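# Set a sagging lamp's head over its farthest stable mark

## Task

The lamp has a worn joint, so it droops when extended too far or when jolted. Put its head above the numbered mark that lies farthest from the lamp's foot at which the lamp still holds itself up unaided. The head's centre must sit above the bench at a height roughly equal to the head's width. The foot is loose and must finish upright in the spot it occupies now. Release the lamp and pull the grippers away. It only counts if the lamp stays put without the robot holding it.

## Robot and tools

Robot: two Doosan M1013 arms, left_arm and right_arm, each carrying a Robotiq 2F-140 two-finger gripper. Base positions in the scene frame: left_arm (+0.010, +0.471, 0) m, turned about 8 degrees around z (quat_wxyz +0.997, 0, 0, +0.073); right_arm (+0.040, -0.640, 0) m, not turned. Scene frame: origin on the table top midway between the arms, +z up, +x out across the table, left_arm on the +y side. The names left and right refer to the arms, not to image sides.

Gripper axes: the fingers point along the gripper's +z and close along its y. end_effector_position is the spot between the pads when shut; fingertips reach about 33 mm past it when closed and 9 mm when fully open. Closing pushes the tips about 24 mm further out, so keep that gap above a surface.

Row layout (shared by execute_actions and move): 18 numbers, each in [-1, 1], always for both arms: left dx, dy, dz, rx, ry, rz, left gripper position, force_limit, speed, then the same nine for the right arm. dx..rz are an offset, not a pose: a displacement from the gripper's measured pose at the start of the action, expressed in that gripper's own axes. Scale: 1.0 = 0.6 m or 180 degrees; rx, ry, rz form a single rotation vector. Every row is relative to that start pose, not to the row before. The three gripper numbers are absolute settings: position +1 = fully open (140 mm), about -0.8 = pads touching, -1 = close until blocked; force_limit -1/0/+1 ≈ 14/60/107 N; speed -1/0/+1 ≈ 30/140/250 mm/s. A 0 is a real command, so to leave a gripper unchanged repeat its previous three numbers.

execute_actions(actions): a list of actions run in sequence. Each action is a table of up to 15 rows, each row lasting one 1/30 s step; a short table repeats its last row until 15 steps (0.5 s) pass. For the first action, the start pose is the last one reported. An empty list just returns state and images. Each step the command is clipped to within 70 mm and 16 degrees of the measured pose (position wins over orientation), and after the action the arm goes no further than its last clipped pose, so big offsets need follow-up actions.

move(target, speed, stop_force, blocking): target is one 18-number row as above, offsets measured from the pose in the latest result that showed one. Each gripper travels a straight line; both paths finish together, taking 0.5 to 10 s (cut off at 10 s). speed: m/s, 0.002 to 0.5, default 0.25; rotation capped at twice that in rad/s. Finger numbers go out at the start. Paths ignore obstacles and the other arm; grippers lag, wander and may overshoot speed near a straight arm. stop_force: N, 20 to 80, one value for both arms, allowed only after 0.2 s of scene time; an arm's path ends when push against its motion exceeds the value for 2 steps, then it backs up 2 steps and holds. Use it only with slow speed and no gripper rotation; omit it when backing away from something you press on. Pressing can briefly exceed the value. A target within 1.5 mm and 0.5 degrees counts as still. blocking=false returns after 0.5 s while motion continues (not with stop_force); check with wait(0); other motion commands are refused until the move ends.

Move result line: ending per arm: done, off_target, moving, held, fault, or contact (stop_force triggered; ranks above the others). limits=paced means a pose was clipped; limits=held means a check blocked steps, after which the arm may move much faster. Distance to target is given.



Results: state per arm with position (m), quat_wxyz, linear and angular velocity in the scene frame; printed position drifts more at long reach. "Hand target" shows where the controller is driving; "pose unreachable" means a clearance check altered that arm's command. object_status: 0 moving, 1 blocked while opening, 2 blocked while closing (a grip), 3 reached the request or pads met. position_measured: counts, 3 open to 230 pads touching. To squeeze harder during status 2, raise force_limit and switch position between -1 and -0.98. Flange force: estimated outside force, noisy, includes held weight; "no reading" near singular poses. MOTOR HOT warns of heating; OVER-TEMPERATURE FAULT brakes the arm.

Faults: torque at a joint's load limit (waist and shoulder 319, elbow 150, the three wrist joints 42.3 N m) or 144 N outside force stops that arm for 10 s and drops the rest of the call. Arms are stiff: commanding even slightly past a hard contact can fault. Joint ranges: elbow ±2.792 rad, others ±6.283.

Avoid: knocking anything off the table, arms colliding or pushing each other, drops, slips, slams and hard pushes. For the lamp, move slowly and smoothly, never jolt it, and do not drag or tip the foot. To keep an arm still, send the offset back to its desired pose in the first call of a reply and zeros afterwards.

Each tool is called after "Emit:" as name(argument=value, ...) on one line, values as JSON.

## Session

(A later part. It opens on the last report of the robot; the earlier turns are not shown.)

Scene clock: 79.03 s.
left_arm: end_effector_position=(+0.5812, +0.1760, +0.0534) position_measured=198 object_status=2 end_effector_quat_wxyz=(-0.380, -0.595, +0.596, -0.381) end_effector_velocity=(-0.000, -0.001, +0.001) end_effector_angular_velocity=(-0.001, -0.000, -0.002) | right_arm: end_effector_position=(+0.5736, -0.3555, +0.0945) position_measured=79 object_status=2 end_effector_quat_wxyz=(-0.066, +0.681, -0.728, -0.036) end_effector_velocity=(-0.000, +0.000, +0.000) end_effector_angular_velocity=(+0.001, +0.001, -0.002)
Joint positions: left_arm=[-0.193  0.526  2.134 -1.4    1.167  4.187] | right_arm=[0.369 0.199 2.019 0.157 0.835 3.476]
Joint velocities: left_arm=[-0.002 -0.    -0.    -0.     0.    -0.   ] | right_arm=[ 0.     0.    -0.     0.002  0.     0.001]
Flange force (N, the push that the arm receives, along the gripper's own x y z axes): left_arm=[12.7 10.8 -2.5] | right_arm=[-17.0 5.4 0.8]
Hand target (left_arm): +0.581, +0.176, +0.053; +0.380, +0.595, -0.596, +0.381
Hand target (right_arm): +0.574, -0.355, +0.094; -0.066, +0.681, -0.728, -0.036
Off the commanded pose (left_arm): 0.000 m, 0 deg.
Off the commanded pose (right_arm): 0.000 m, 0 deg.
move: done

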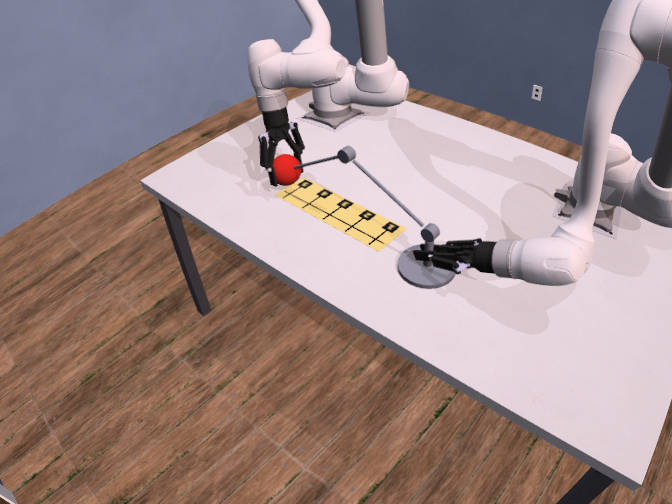

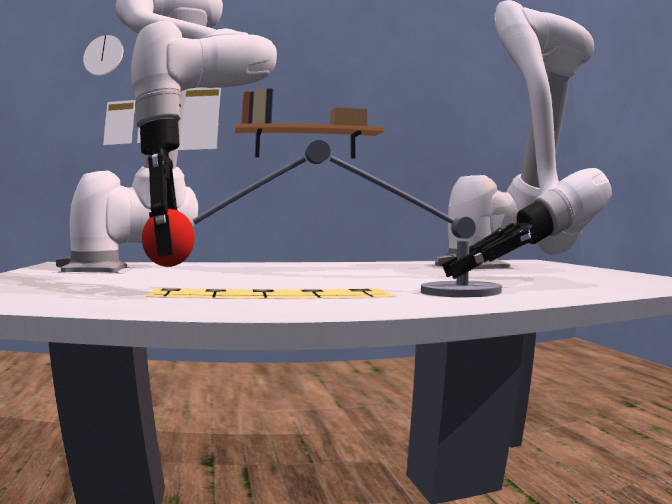

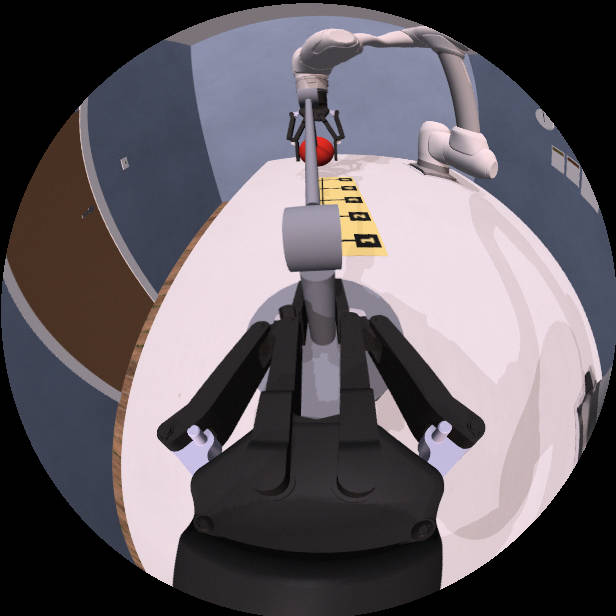

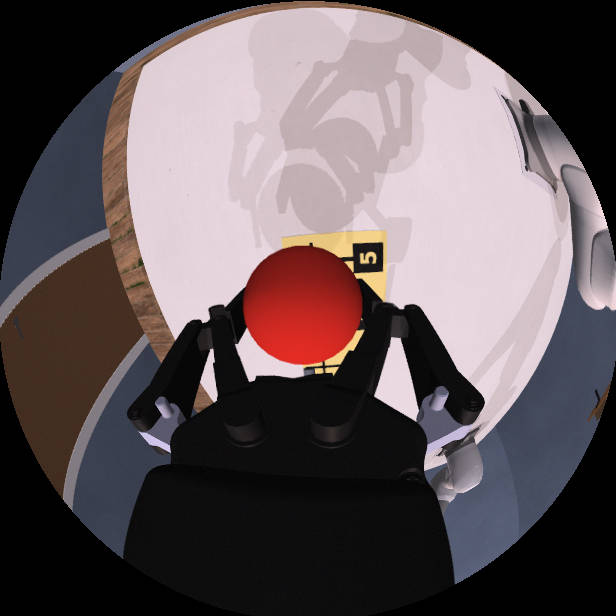

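Emit:
move(target=[0,0,0,0,0,0,-1,0,-1, -0.0012,0,0.0002,0,0,0,-1,-0.4,-0.8], speed=0.003)

Emit:
execute_actions(actions=[[[0,0,0,0,0,0,-1,0,-1, 0,0,0,0,0,0,0.47,-0.4,-1],[0,0,0,0,0,0,-1,0,-1, 0,0,0,0,0,0,0.47,-0.4,-1],[0,0,0,0,0,0,-1,0,-1, 0,0,0,0,0,0,0.47,-0.4,-1],[0,0,0,0,0,0,-1,0,-1, 0,0,0,0,0,0,0.47,-0.4,-1],[0,0,0,0,0,0,-1,0,-1, 0,0,0,0,0,0,0.47,-0.4,-1],[0,0,0,0,0,0,-1,0,-1, 0,0,0,0,0,0,0.47,-0.4,-1],[0,0,0,0,0,0,-1,0,-1, 0,0,0,0,0,0,0.47,-0.4,-1],[0,0,0,0,0,0,-1,0,-1, 0,0,0,0,0,0,0.47,-0.4,-1],[0,0,0,0,0,0,-1,0,-1, 0,0,0,0,0,0,-1,-0.4,-0.3]]])

Emit:
zoom_image(camera="cam_low", region=[100, 180, 270, 310])

Scene clock: 80.43 s.
left_arm: end_effector_position=(+0.5812, +0.1760, +0.0534) position_measured=198 object_status=2 end_effector_quat_wxyz=(-0.380, -0.595, +0.596, -0.381) end_effector_velocity=(-0.001, +0.000, -0.000) end_effector_angular_velocity=(+0.000, +0.001, +0.000) | right_arm: end_effector_position=(+0.5736, -0.3548, +0.0945) position_measured=79 object_status=2 end_effector_quat_wxyz=(-0.065, +0.681, -0.728, -0.036) end_effector_velocity=(-0.001, -0.000, -0.000) end_effector_angular_velocity=(-0.001, +0.000, +0.001)
Joint positions: left_arm=[-0.193  0.526  2.134 -1.4    1.167  4.187] | right_arm=[0.37  0.2   2.018 0.157 0.835 3.477]
Joint velocities: left_arm=[ 0.    -0.     0.002  0.    -0.     0.001] | right_arm=[ 0.    -0.     0.001 -0.     0.    -0.001]
Flange force (N, the push that the arm receives, along the gripper's own x y z axes): left_arm=[5.5 9.4 -4.2] | right_arm=[2.7 5.8 -2.3]
Hand target (left_arm): +0.581, +0.176, +0.053; +0.380, +0.595, -0.596, +0.381
Hand target (right_arm): +0.574, -0.355, +0.094; -0.066, +0.681, -0.728, -0.036
Off the commanded pose (left_arm): 0.000 m, 0 deg.
Off the commanded pose (right_arm): 0.000 m, 0 deg.
move: done

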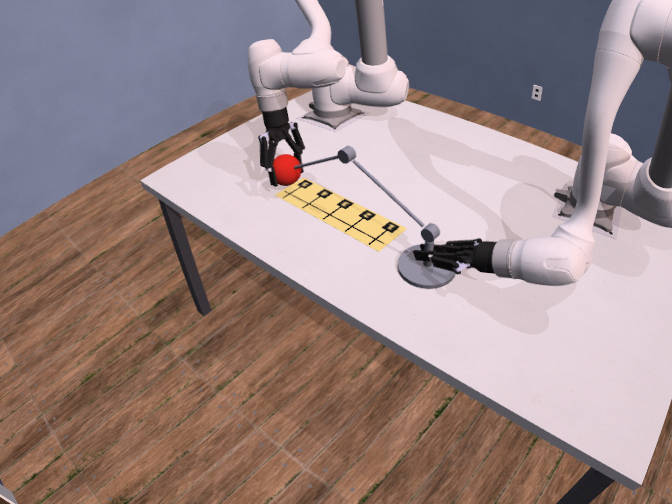

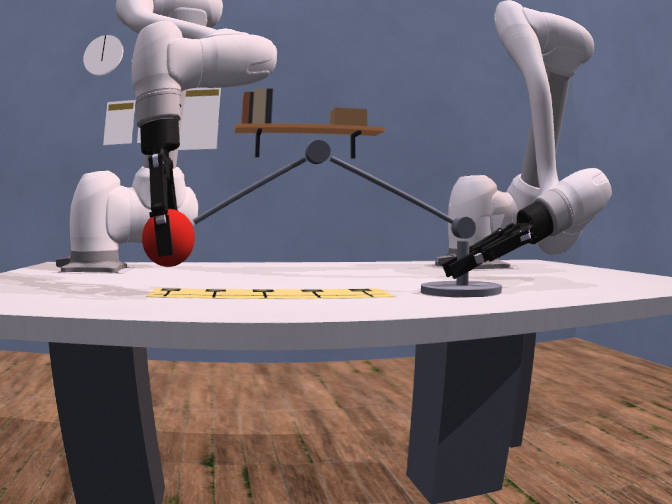

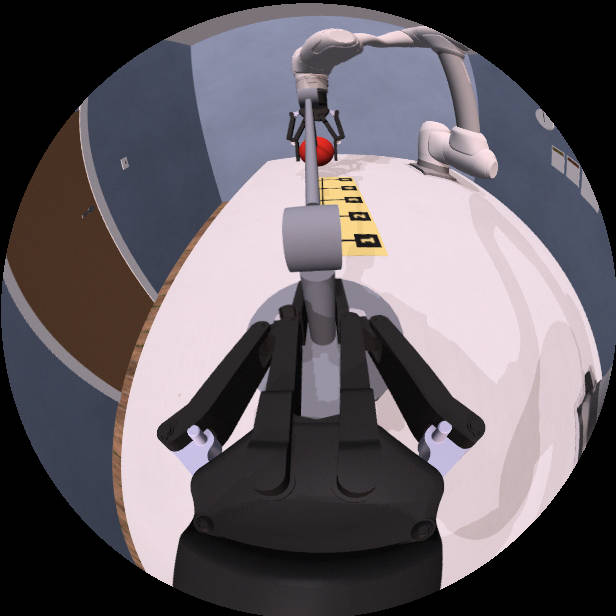

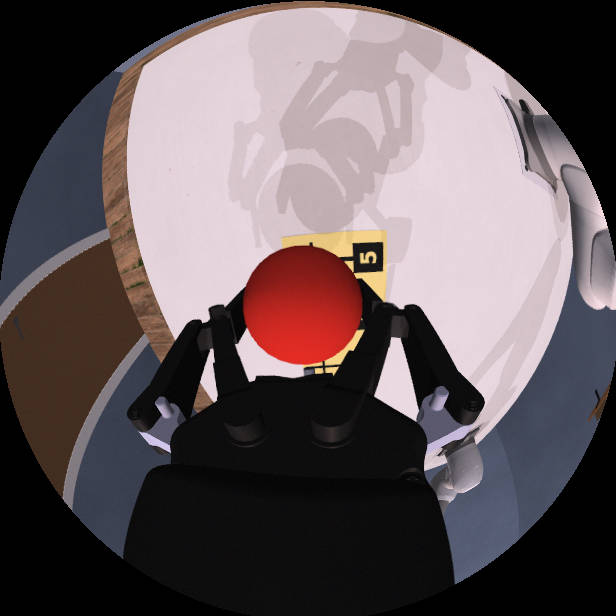

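Scene clock: 80.93 s.
left_arm: end_effector_position=(+0.5812, +0.1760, +0.0534) position_measured=198 object_status=2 end_effector_quat_wxyz=(-0.380, -0.595, +0.596, -0.381) end_effector_velocity=(+0.001, +0.000, -0.000) end_effector_angular_velocity=(+0.000, -0.001, +0.000) | right_arm: end_effector_position=(+0.5736, -0.3548, +0.0945) position_measured=80 object_status=0 end_effector_quat_wxyz=(-0.065, +0.681, -0.728, -0.036) end_effector_velocity=(+0.000, +0.001, -0.000) end_effector_angular_velocity=(+0.002, +0.000, +0.000)
Joint positions: left_arm=[-0.193  0.526  2.134 -1.4    1.167  4.187] | right_arm=[0.37  0.2   2.018 0.157 0.835 3.477]
Joint velocities: left_arm=[ 0.     0.001 -0.001 -0.    -0.001  0.001] | right_arm=[ 0.     0.    -0.     0.002  0.    -0.002]
Flange force (N, the push that the arm receives, along the gripper's own x y z axes): left_arm=[2.7 10.0 -10.1] | right_arm=[-0.3 7.9 -2.9]
Hand target (left_arm): +0.581, +0.176, +0.053; +0.380, +0.595, -0.596, +0.381
Hand target (right_arm): +0.574, -0.355, +0.094; -0.065, +0.681, -0.728, -0.036
Off the commanded pose (left_arm): 0.000 m, 0 deg.
Off the commanded pose (right_arm): 0.000 m, 0 deg.

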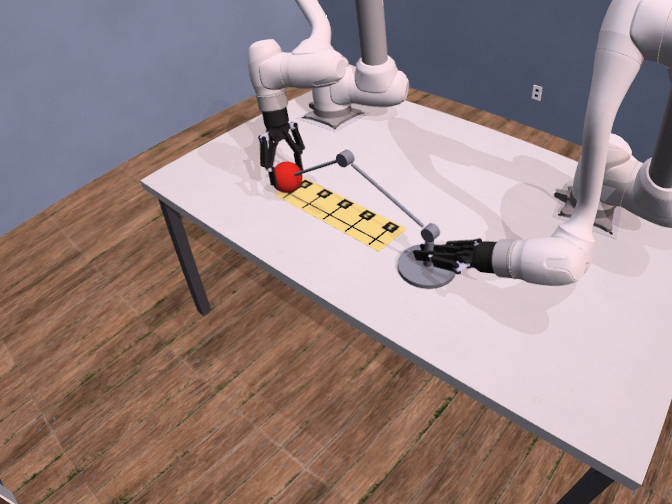

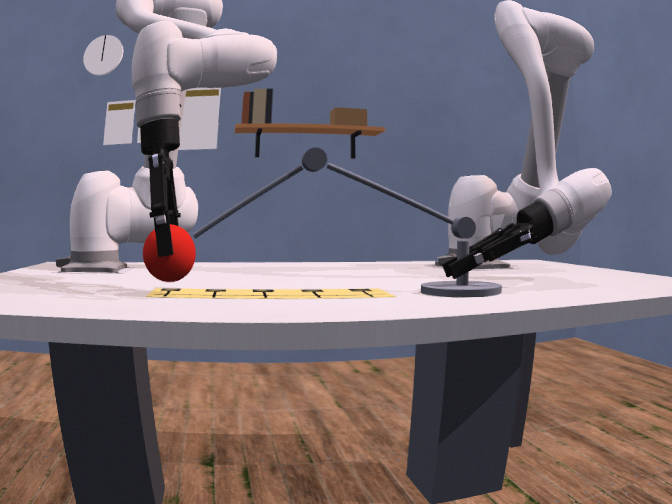

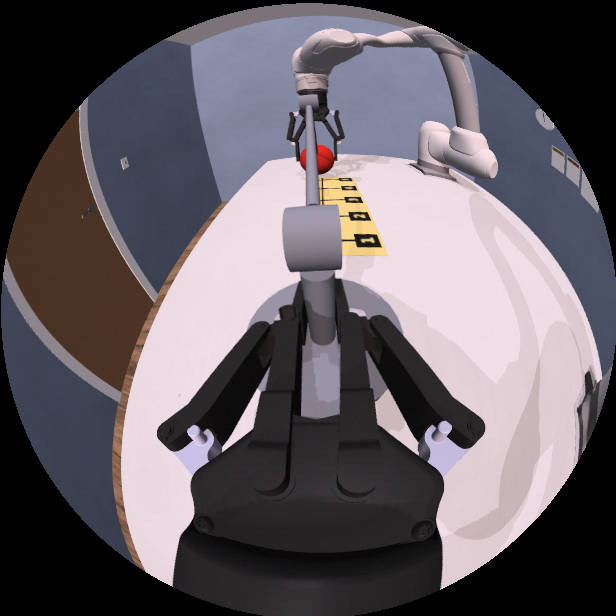

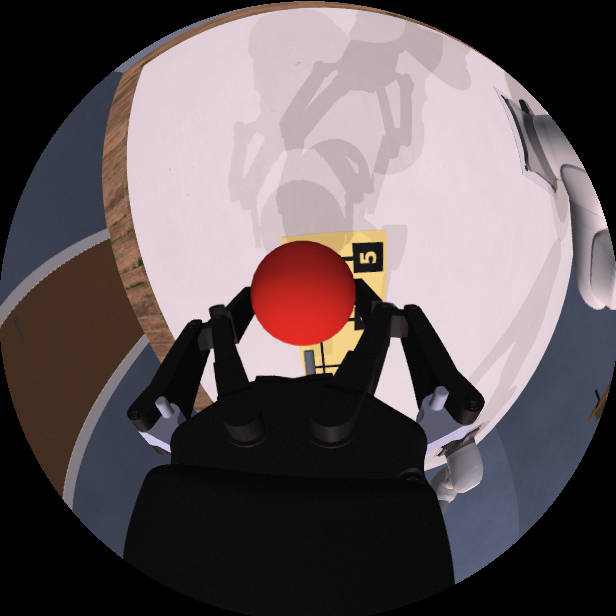

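Region (100, 180, 270, 310) of cam_low's 672x504 image, scaled by 2.965, with more detail than that image has; it fills the top 385 rows of this view, and the rest is white.

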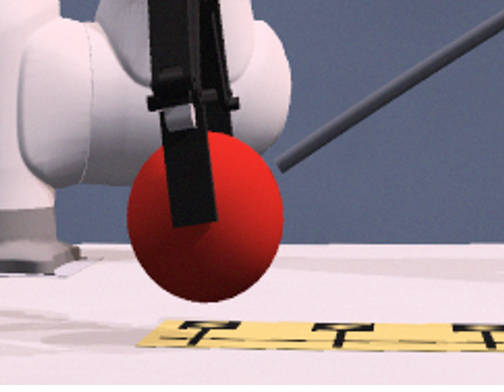

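Emit:
execute_actions(actions=[])

Emit:
zoom_image(camera="cam_low", region=[100, 180, 270, 310])

Scene clock: 81.20 s.
left_arm: end_effector_position=(+0.5812, +0.1760, +0.0534) position_measured=198 object_status=2 end_effector_quat_wxyz=(-0.380, -0.595, +0.596, -0.381) end_effector_velocity=(+0.000, +0.001, -0.000) end_effector_angular_velocity=(-0.000, +0.002, +0.002) | right_arm: end_effector_position=(+0.5736, -0.3548, +0.0945) position_measured=80 object_status=2 end_effector_quat_wxyz=(-0.065, +0.681, -0.728, -0.036) end_effector_velocity=(-0.000, -0.000, +0.001) end_effector_angular_velocity=(+0.000, -0.001, +0.001)
Joint positions: left_arm=[-0.193  0.526  2.134 -1.4    1.167  4.187] | right_arm=[0.37  0.2   2.018 0.157 0.835 3.477]
Joint velocities: left_arm=[ 0.002  0.001  0.    -0.    -0.    -0.001] | right_arm=[-0.    -0.001  0.     0.     0.    -0.001]
Flange force (N, the push that the arm receives, along the gripper's own x y z axes): left_arm=[3.5 9.3 -9.0] | right_arm=[1.5 6.9 -3.8]
Hand target (left_arm): +0.581, +0.176, +0.053; +0.380, +0.595, -0.596, +0.381
Hand target (right_arm): +0.574, -0.355, +0.094; -0.065, +0.681, -0.728, -0.036
Off the commanded pose (left_arm): 0.000 m, 0 deg.
Off the commanded pose (right_arm): 0.000 m, 0 deg.

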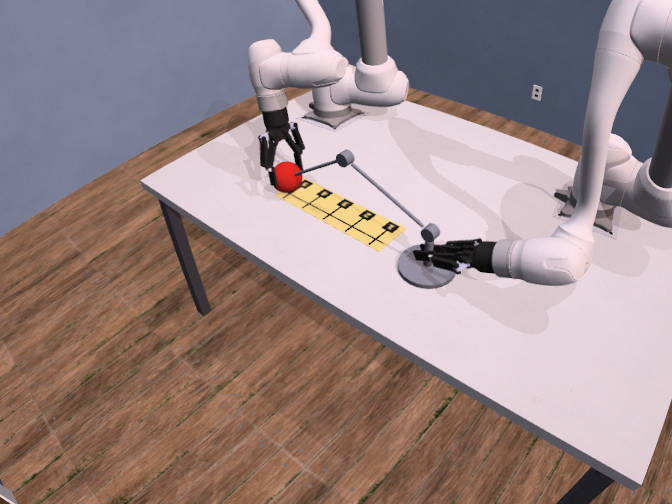

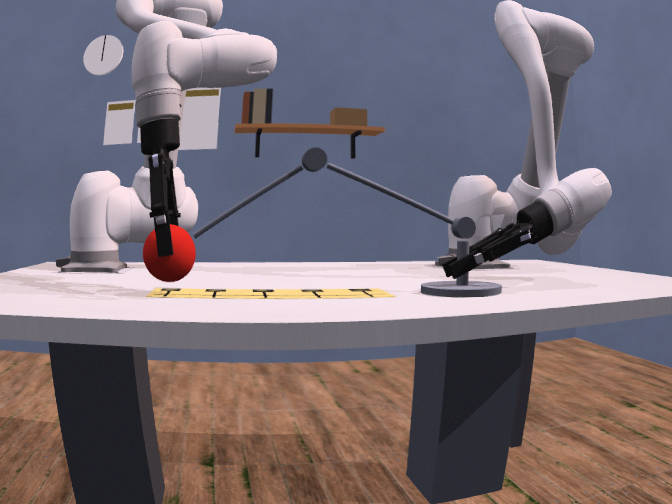

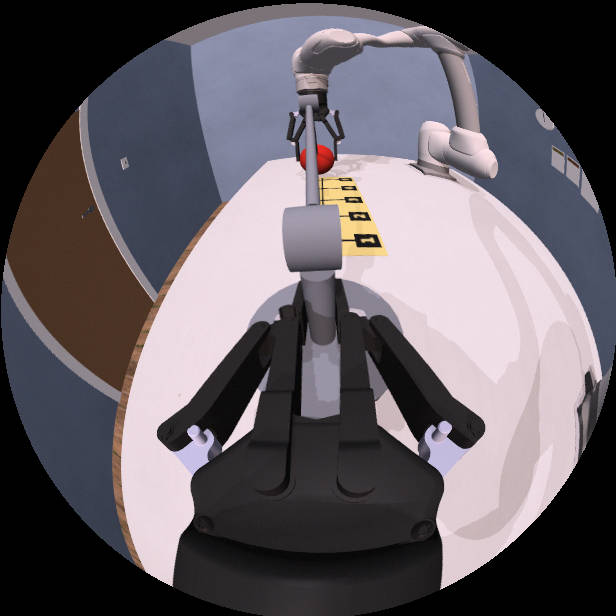

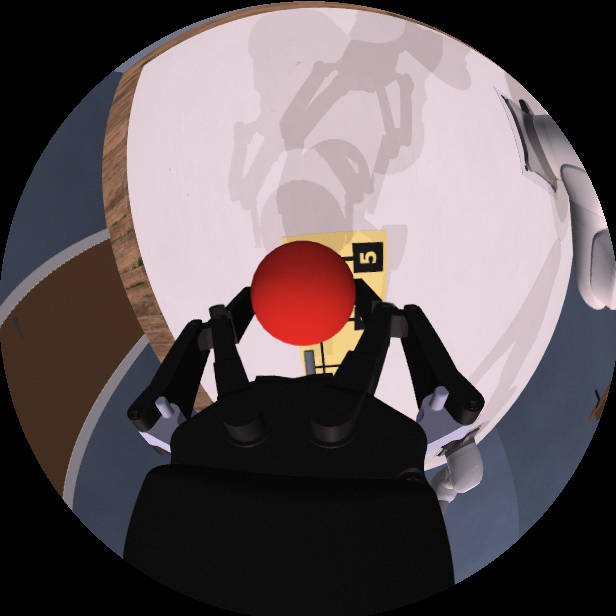

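Region (100, 180, 270, 310) of cam_low's 672x504 image, scaled by 2.965, with more detail than that image has; it fills the top 385 rows of this view, and the rest is white.

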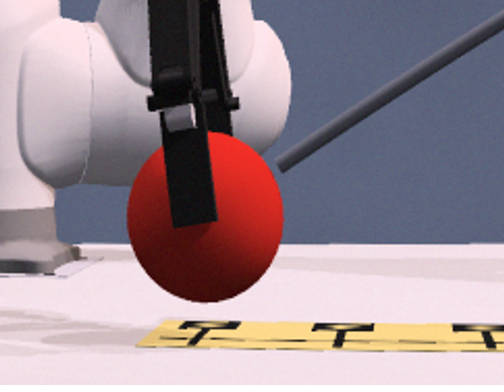

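Emit:
move(target=[0,0,0,0,0,0,-1,0,-1, 0.0024,0.0013,0.0316,0,-0.0117,0,-1,-0.4,-0.3], speed=0.035)

Emit:
zoom_image(camera="cam_low", region=[100, 180, 270, 310])

Scene clock: 83.63 s.
left_arm: end_effector_position=(+0.5812, +0.1760, +0.0534) position_measured=198 object_status=2 end_effector_quat_wxyz=(-0.380, -0.595, +0.596, -0.381) end_effector_velocity=(-0.001, -0.001, -0.000) end_effector_angular_velocity=(+0.000, -0.000, -0.002) | right_arm: end_effector_position=(+0.5736, -0.3534, +0.0755) position_measured=80 object_status=2 end_effector_quat_wxyz=(-0.079, +0.681, -0.727, -0.049) end_effector_velocity=(+0.000, -0.000, +0.000) end_effector_angular_velocity=(-0.000, -0.001, +0.000)
Joint positions: left_arm=[-0.193  0.526  2.134 -1.4    1.167  4.187] | right_arm=[0.353 0.216 2.045 0.215 0.784 3.414]
Joint velocities: left_arm=[-0.002  0.001 -0.     0.    -0.     0.001] | right_arm=[-0. -0. -0. -0. -0. -0.]
Flange force (N, the push that the arm receives, along the gripper's own x y z axes): left_arm=[4.8 9.1 -7.1] | right_arm=[1.7 6.7 -3.3]
Hand target (left_arm): +0.581, +0.176, +0.053; +0.380, +0.595, -0.596, +0.381
Hand target (right_arm): +0.574, -0.353, +0.075; -0.079, +0.681, -0.727, -0.049
Off the commanded pose (left_arm): 0.000 m, 0 deg.
Off the commanded pose (right_arm): 0.000 m, 0 deg.
move: done

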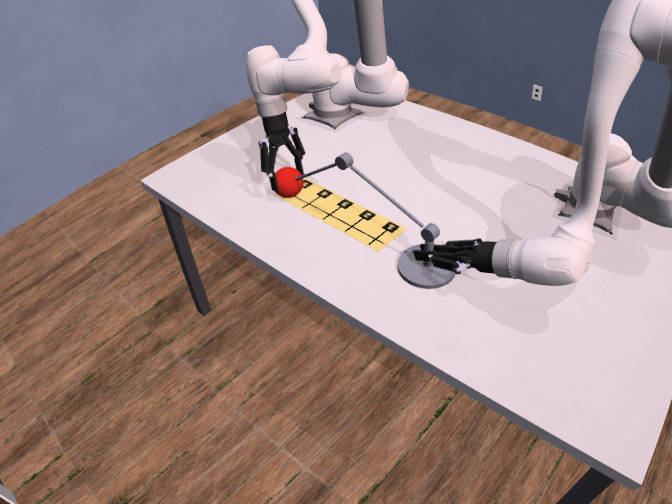

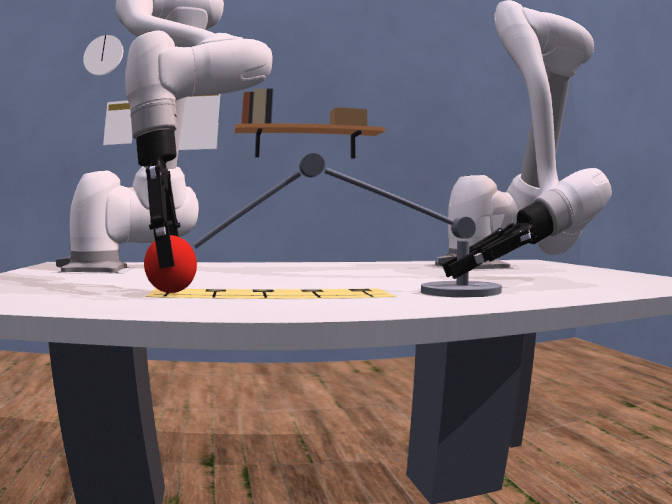

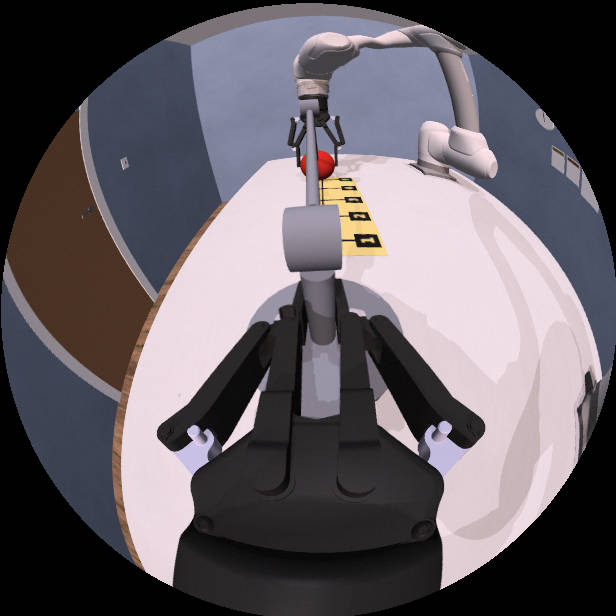

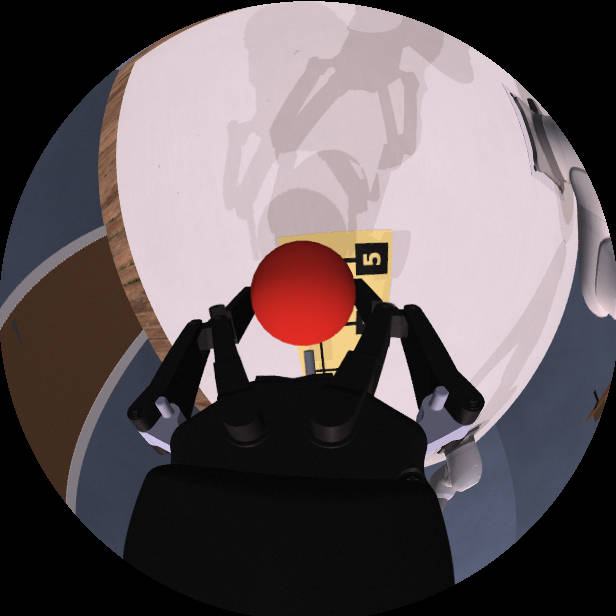

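Region (100, 180, 270, 310) of cam_low's 672x504 image, scaled by 2.965, with more detail than that image has; it fills the top 385 rows of this view, and the rest is white.

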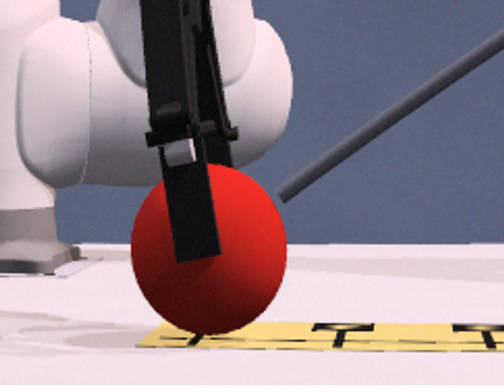

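Emit:
execute_actions(actions=[[[0,0,0,0,0,0,-1,0,-1, 0,0,0,0,0,0,0.54,-0.4,-1]]])

Emit:
move(target=[0,0,0,0,0,0,-1,0,-1, 0,0,0.045,0,0,0,0.54,-0.4,-1], speed=0.06)

Emit:
zoom_image(camera="cam_low", region=[100, 180, 270, 310])

Scene clock: 84.47 s.
left_arm: end_effector_position=(+0.5812, +0.1760, +0.0534) position_measured=198 object_status=2 end_effector_quat_wxyz=(-0.380, -0.595, +0.596, -0.381) end_effector_velocity=(-0.001, -0.000, -0.000) end_effector_angular_velocity=(-0.000, +0.001, -0.001) | right_arm: end_effector_position=(+0.5736, -0.3534, +0.0755) position_measured=61 object_status=0 end_effector_quat_wxyz=(-0.079, +0.681, -0.727, -0.049) end_effector_velocity=(+0.000, -0.000, +0.000) end_effector_angular_velocity=(-0.001, +0.001, -0.001)
Joint positions: left_arm=[-0.193  0.526  2.134 -1.4    1.167  4.187] | right_arm=[0.353 0.216 2.045 0.215 0.784 3.414]
Joint velocities: left_arm=[-0.     0.     0.001  0.     0.     0.   ] | right_arm=[ 0.     0.    -0.001 -0.001  0.001  0.002]
Flange force (N, the push that the arm receives, along the gripper's own x y z axes): left_arm=[4.2 8.2 -4.6] | right_arm=[-3.6 2.7 -2.7]
Hand target (left_arm): +0.581, +0.176, +0.053; +0.380, +0.595, -0.596, +0.381
Hand target (right_arm): +0.574, -0.353, +0.075; -0.079, +0.681, -0.727, -0.049
Off the commanded pose (left_arm): 0.000 m, 0 deg.
Off the commanded pose (right_arm): 0.000 m, 0 deg.

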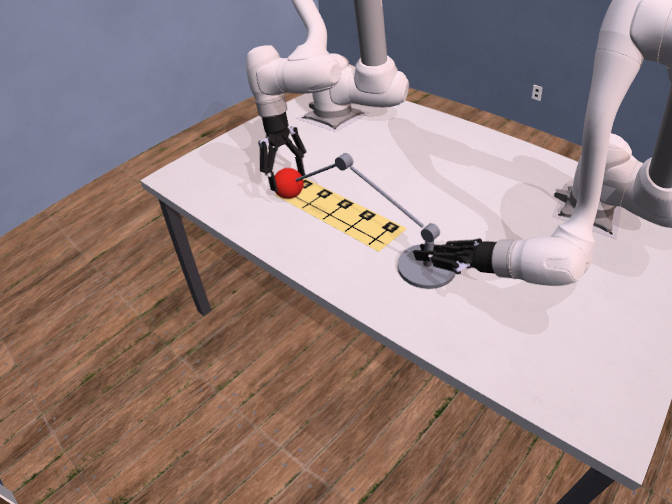

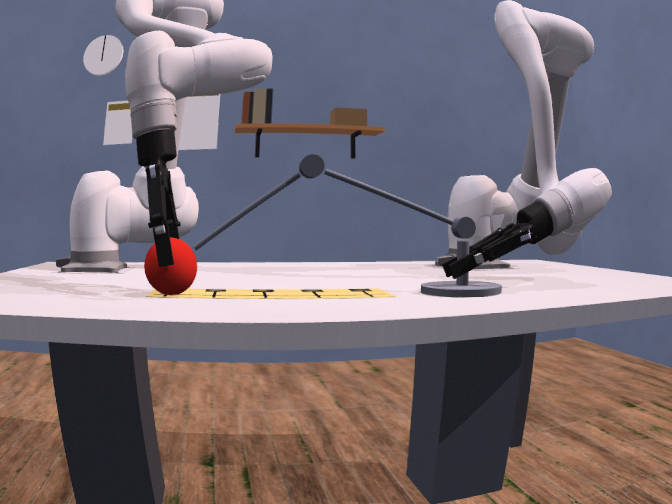

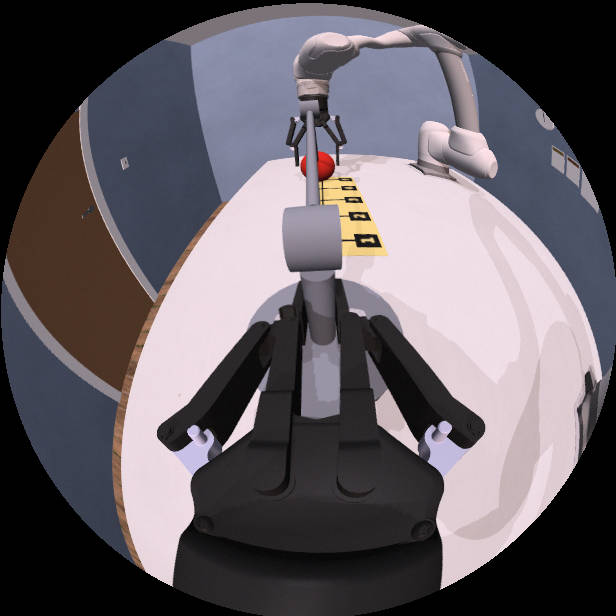

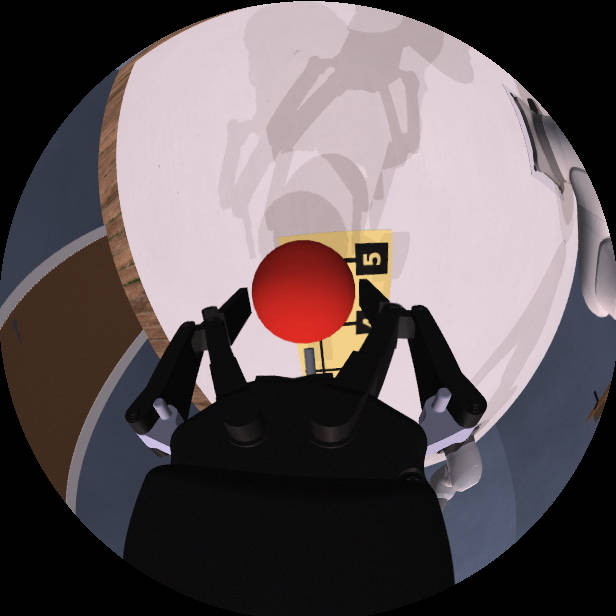

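Scene clock: 85.20 s.
left_arm: end_effector_position=(+0.5812, +0.1760, +0.0534) position_measured=198 object_status=2 end_effector_quat_wxyz=(-0.380, -0.595, +0.596, -0.381) end_effector_velocity=(-0.000, +0.000, -0.001) end_effector_angular_velocity=(+0.001, +0.000, +0.001) | right_arm: end_effector_position=(+0.5749, -0.3486, +0.0490) position_measured=61 object_status=3 end_effector_quat_wxyz=(-0.079, +0.681, -0.727, -0.049) end_effector_velocity=(-0.001, -0.000, -0.000) end_effector_angular_velocity=(-0.001, +0.000, +0.001)
Joint positions: left_arm=[-0.193  0.526  2.134 -1.4    1.167  4.187] | right_arm=[0.36  0.252 2.06  0.226 0.734 3.406]
Joint velocities: left_arm=[ 0.001  0.     0.001 -0.    -0.001  0.001] | right_arm=[ 0.    -0.     0.001 -0.001 -0.    -0.   ]
Flange force (N, the push that the arm receives, along the gripper's own x y z axes): left_arm=[4.4 9.4 -9.1] | right_arm=[3.5 3.0 -4.2]
Hand target (left_arm): +0.581, +0.176, +0.053; +0.380, +0.595, -0.596, +0.381
Hand target (right_arm): +0.575, -0.349, +0.049; -0.079, +0.681, -0.727, -0.049
Off the commanded pose (left_arm): 0.000 m, 0 deg.
Off the commanded pose (right_arm): 0.000 m, 0 deg.
move: done

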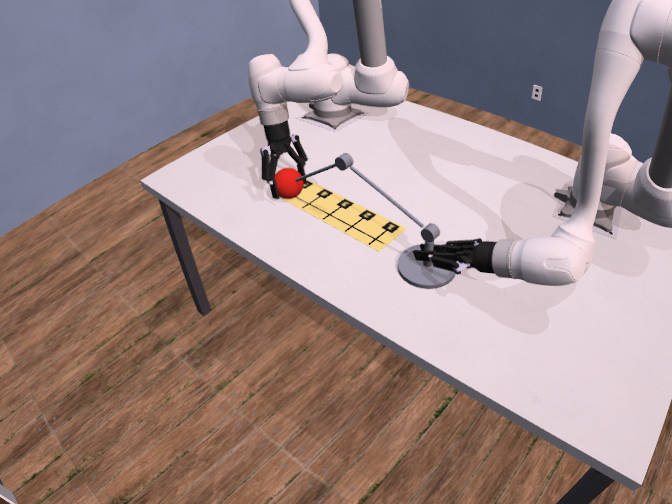

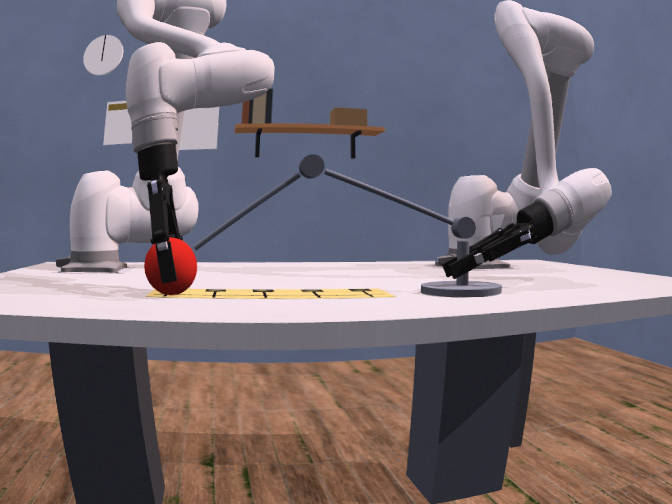

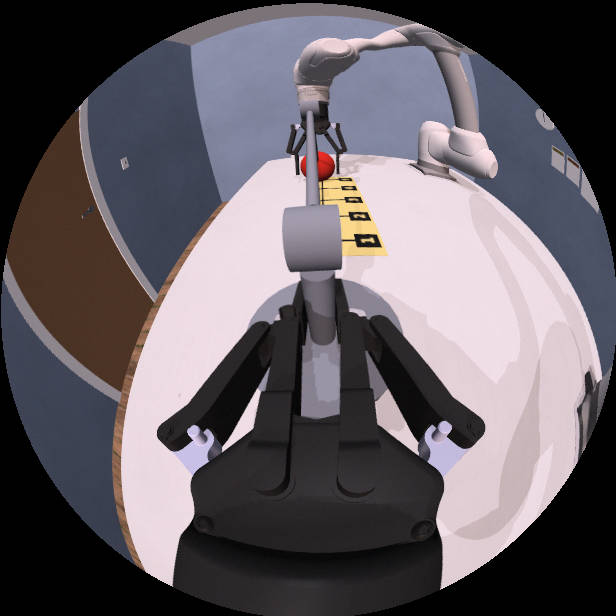

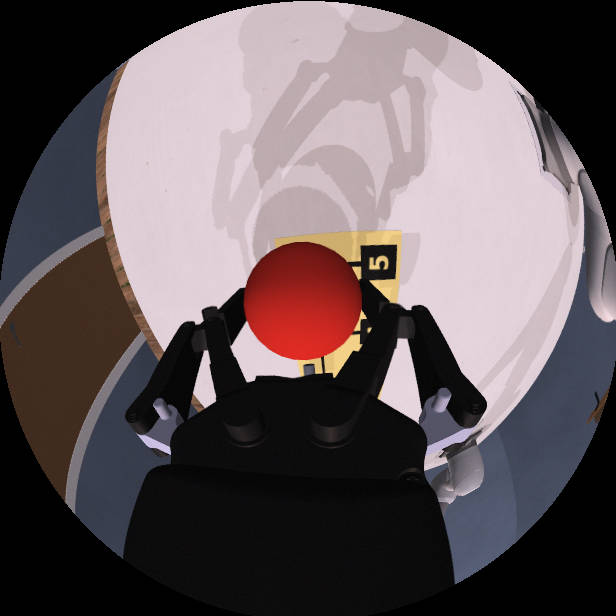

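Region (100, 180, 270, 310) of cam_low's 672x504 image, scaled by 2.965, with more detail than that image has; it fills the top 385 rows of this view, and the rest is white.

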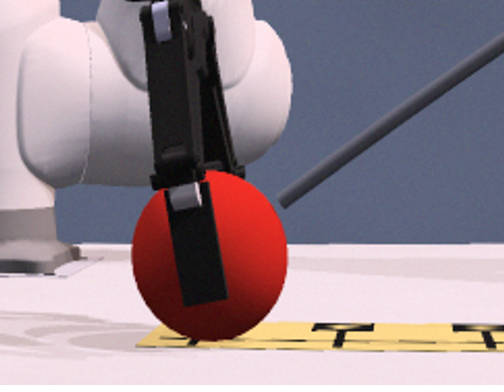

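Emit:
execute_actions(actions=[[[0,0,0,0,0,0,-1,0,-1, 0,0,0,0,0,0,-1,-0.4,-0.7]]])

Emit:
move(target=[0,0,0,0,0,0,-1,0,-1, -0.1525,0.0046,-0.0586,-0.0025,-0.0577,0.0026,-1,-0.4,-0.7], speed=0.08)

Emit:
zoom_image(camera="cam_low", region=[130, 180, 300, 310])

Scene clock: 87.53 s.
left_arm: end_effector_position=(+0.5812, +0.1760, +0.0534) position_measured=198 object_status=2 end_effector_quat_wxyz=(-0.380, -0.595, +0.596, -0.381) end_effector_velocity=(+0.001, +0.000, +0.001) end_effector_angular_velocity=(-0.000, -0.001, +0.001) | right_arm: end_effector_position=(+0.5749, -0.3486, +0.0489) position_measured=78 object_status=2 end_effector_quat_wxyz=(-0.079, +0.681, -0.727, -0.049) end_effector_velocity=(-0.000, -0.000, -0.000) end_effector_angular_velocity=(-0.001, -0.000, +0.002)
Joint positions: left_arm=[-0.193  0.526  2.134 -1.4    1.167  4.187] | right_arm=[0.36  0.252 2.06  0.226 0.734 3.406]
Joint velocities: left_arm=[ 0.001 -0.001 -0.001 -0.     0.    -0.   ] | right_arm=[ 0.    -0.     0.    -0.002  0.    -0.001]
Flange force (N, the push that the arm receives, along the gripper's own x y z axes): left_arm=[6.1 13.6 -5.1] | right_arm=[-1.2 10.5 -38.9]
Hand target (left_arm): +0.581, +0.176, +0.053; +0.380, +0.595, -0.596, +0.381
Hand target (right_arm): +0.575, -0.349, +0.049; -0.079, +0.681, -0.727, -0.049
Off the commanded pose (left_arm): 0.000 m, 0 deg.
Off the commanded pose (right_arm): 0.000 m, 0 deg.

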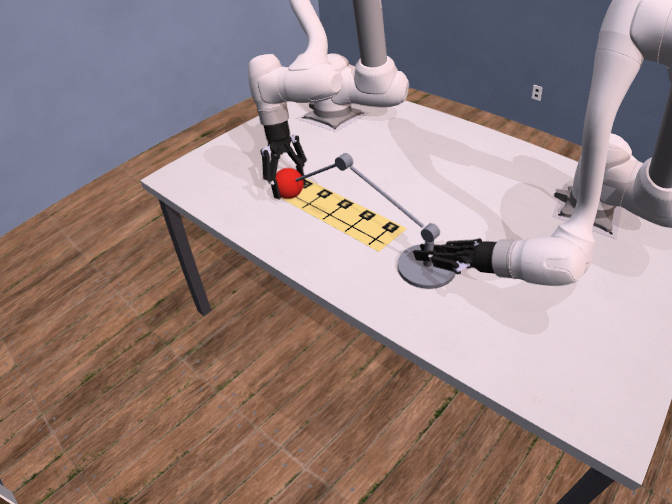

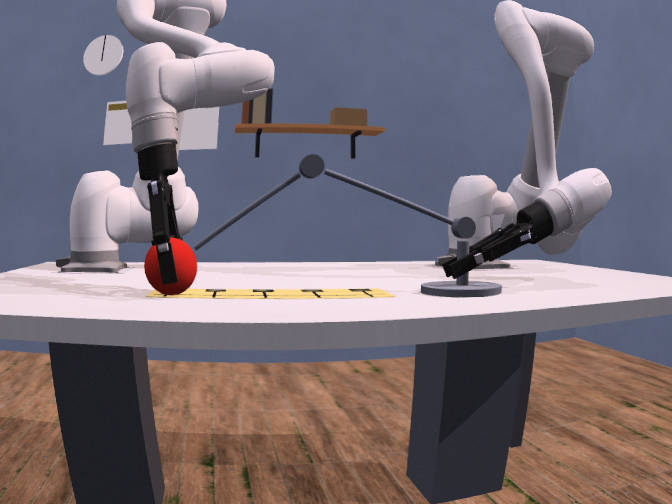

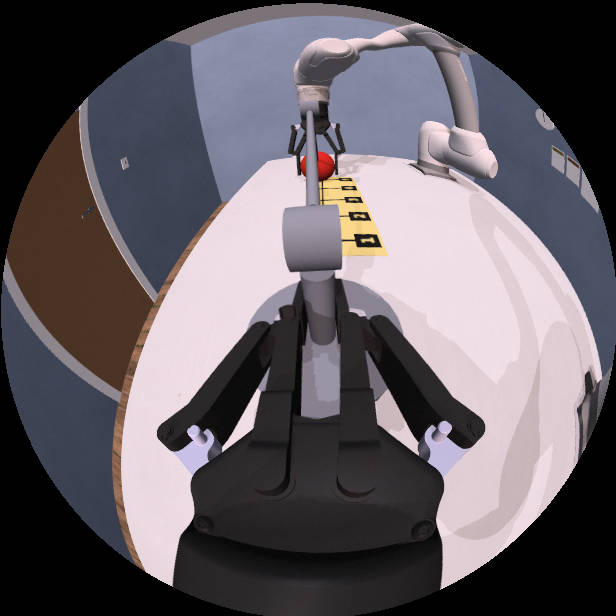

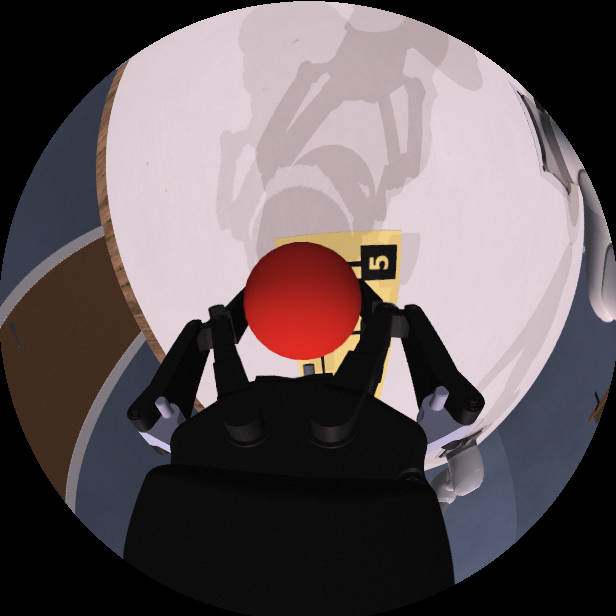

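Scene clock: 89.03 s.
left_arm: end_effector_position=(+0.5812, +0.1760, +0.0534) position_measured=198 object_status=2 end_effector_quat_wxyz=(-0.380, -0.595, +0.596, -0.381) end_effector_velocity=(-0.000, -0.000, -0.000) end_effector_angular_velocity=(-0.000, +0.000, -0.001) | right_arm: end_effector_position=(+0.5759, -0.2649, +0.1000) position_measured=79 object_status=2 end_effector_quat_wxyz=(-0.141, +0.671, -0.719, -0.113) end_effector_velocity=(-0.000, +0.000, -0.001) end_effector_angular_velocity=(+0.000, +0.002, -0.000)
Joint positions: left_arm=[-0.193  0.526  2.134 -1.4    1.167  4.187] | right_arm=[0.402 0.226 2.012 0.458 0.762 3.3  ]
Joint velocities: left_arm=[-0.001  0.     0.    -0.     0.     0.   ] | right_arm=[ 0.     0.001  0.     0.001  0.    -0.   ]
Flange force (N, the push that the arm receives, along the gripper's own x y z axes): left_arm=[9.9 12.3 -20.7] | right_arm=[8.7 5.5 1.6]
Hand target (left_arm): +0.581, +0.176, +0.053; +0.380, +0.595, -0.596, +0.381
Hand target (right_arm): +0.576, -0.265, +0.100; -0.141, +0.671, -0.719, -0.113
Off the commanded pose (left_arm): 0.000 m, 0 deg.
Off the commanded pose (right_arm): 0.000 m, 0 deg.
move: done

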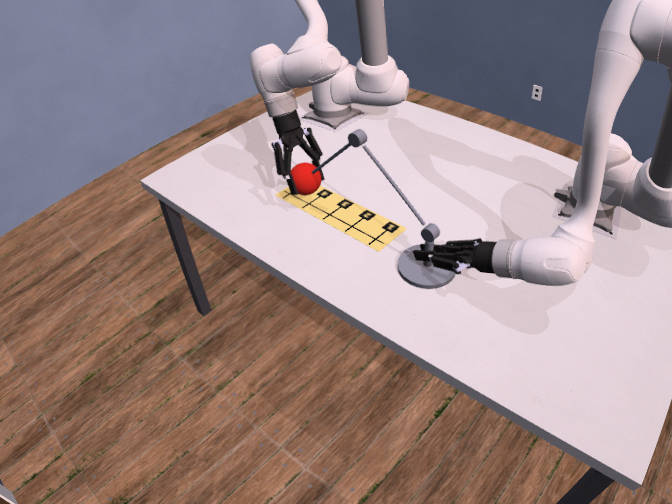

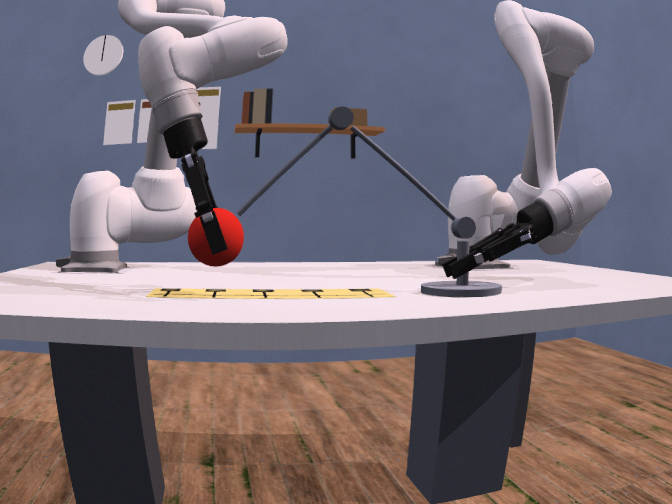

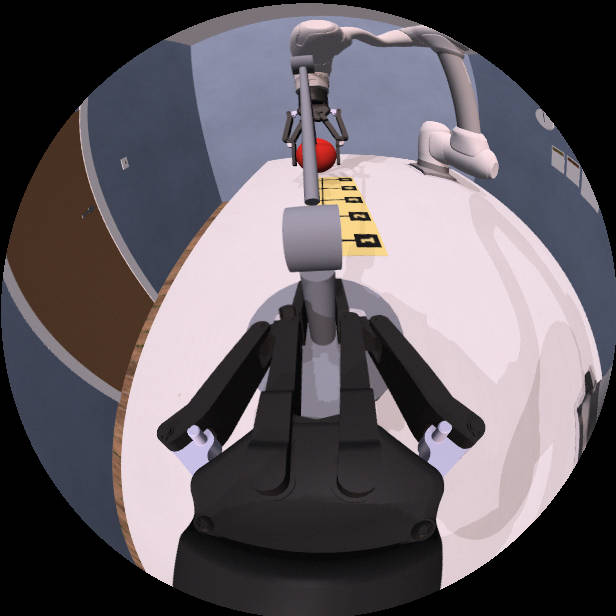

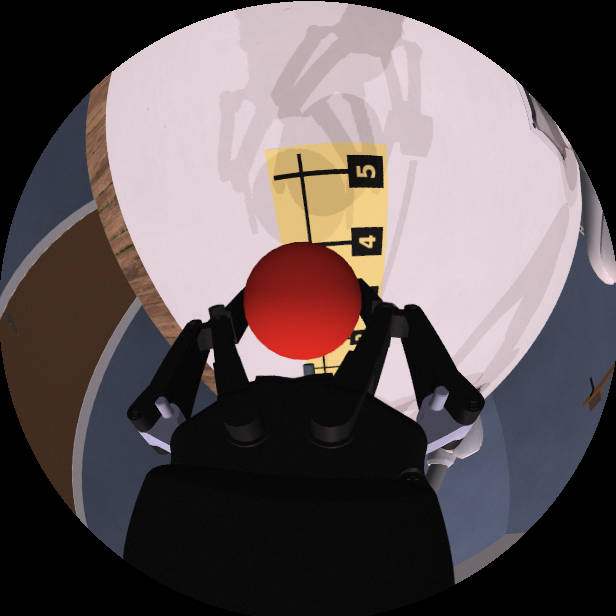

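Region (130, 180, 300, 310) of cam_low's 672x504 image, scaled by 2.965, with more detail than that image has; it fills the top 385 rows of this view, and the rest is white.

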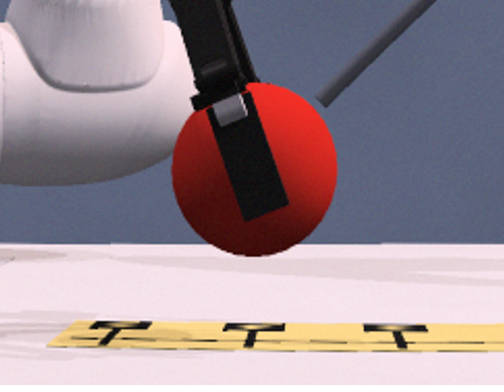

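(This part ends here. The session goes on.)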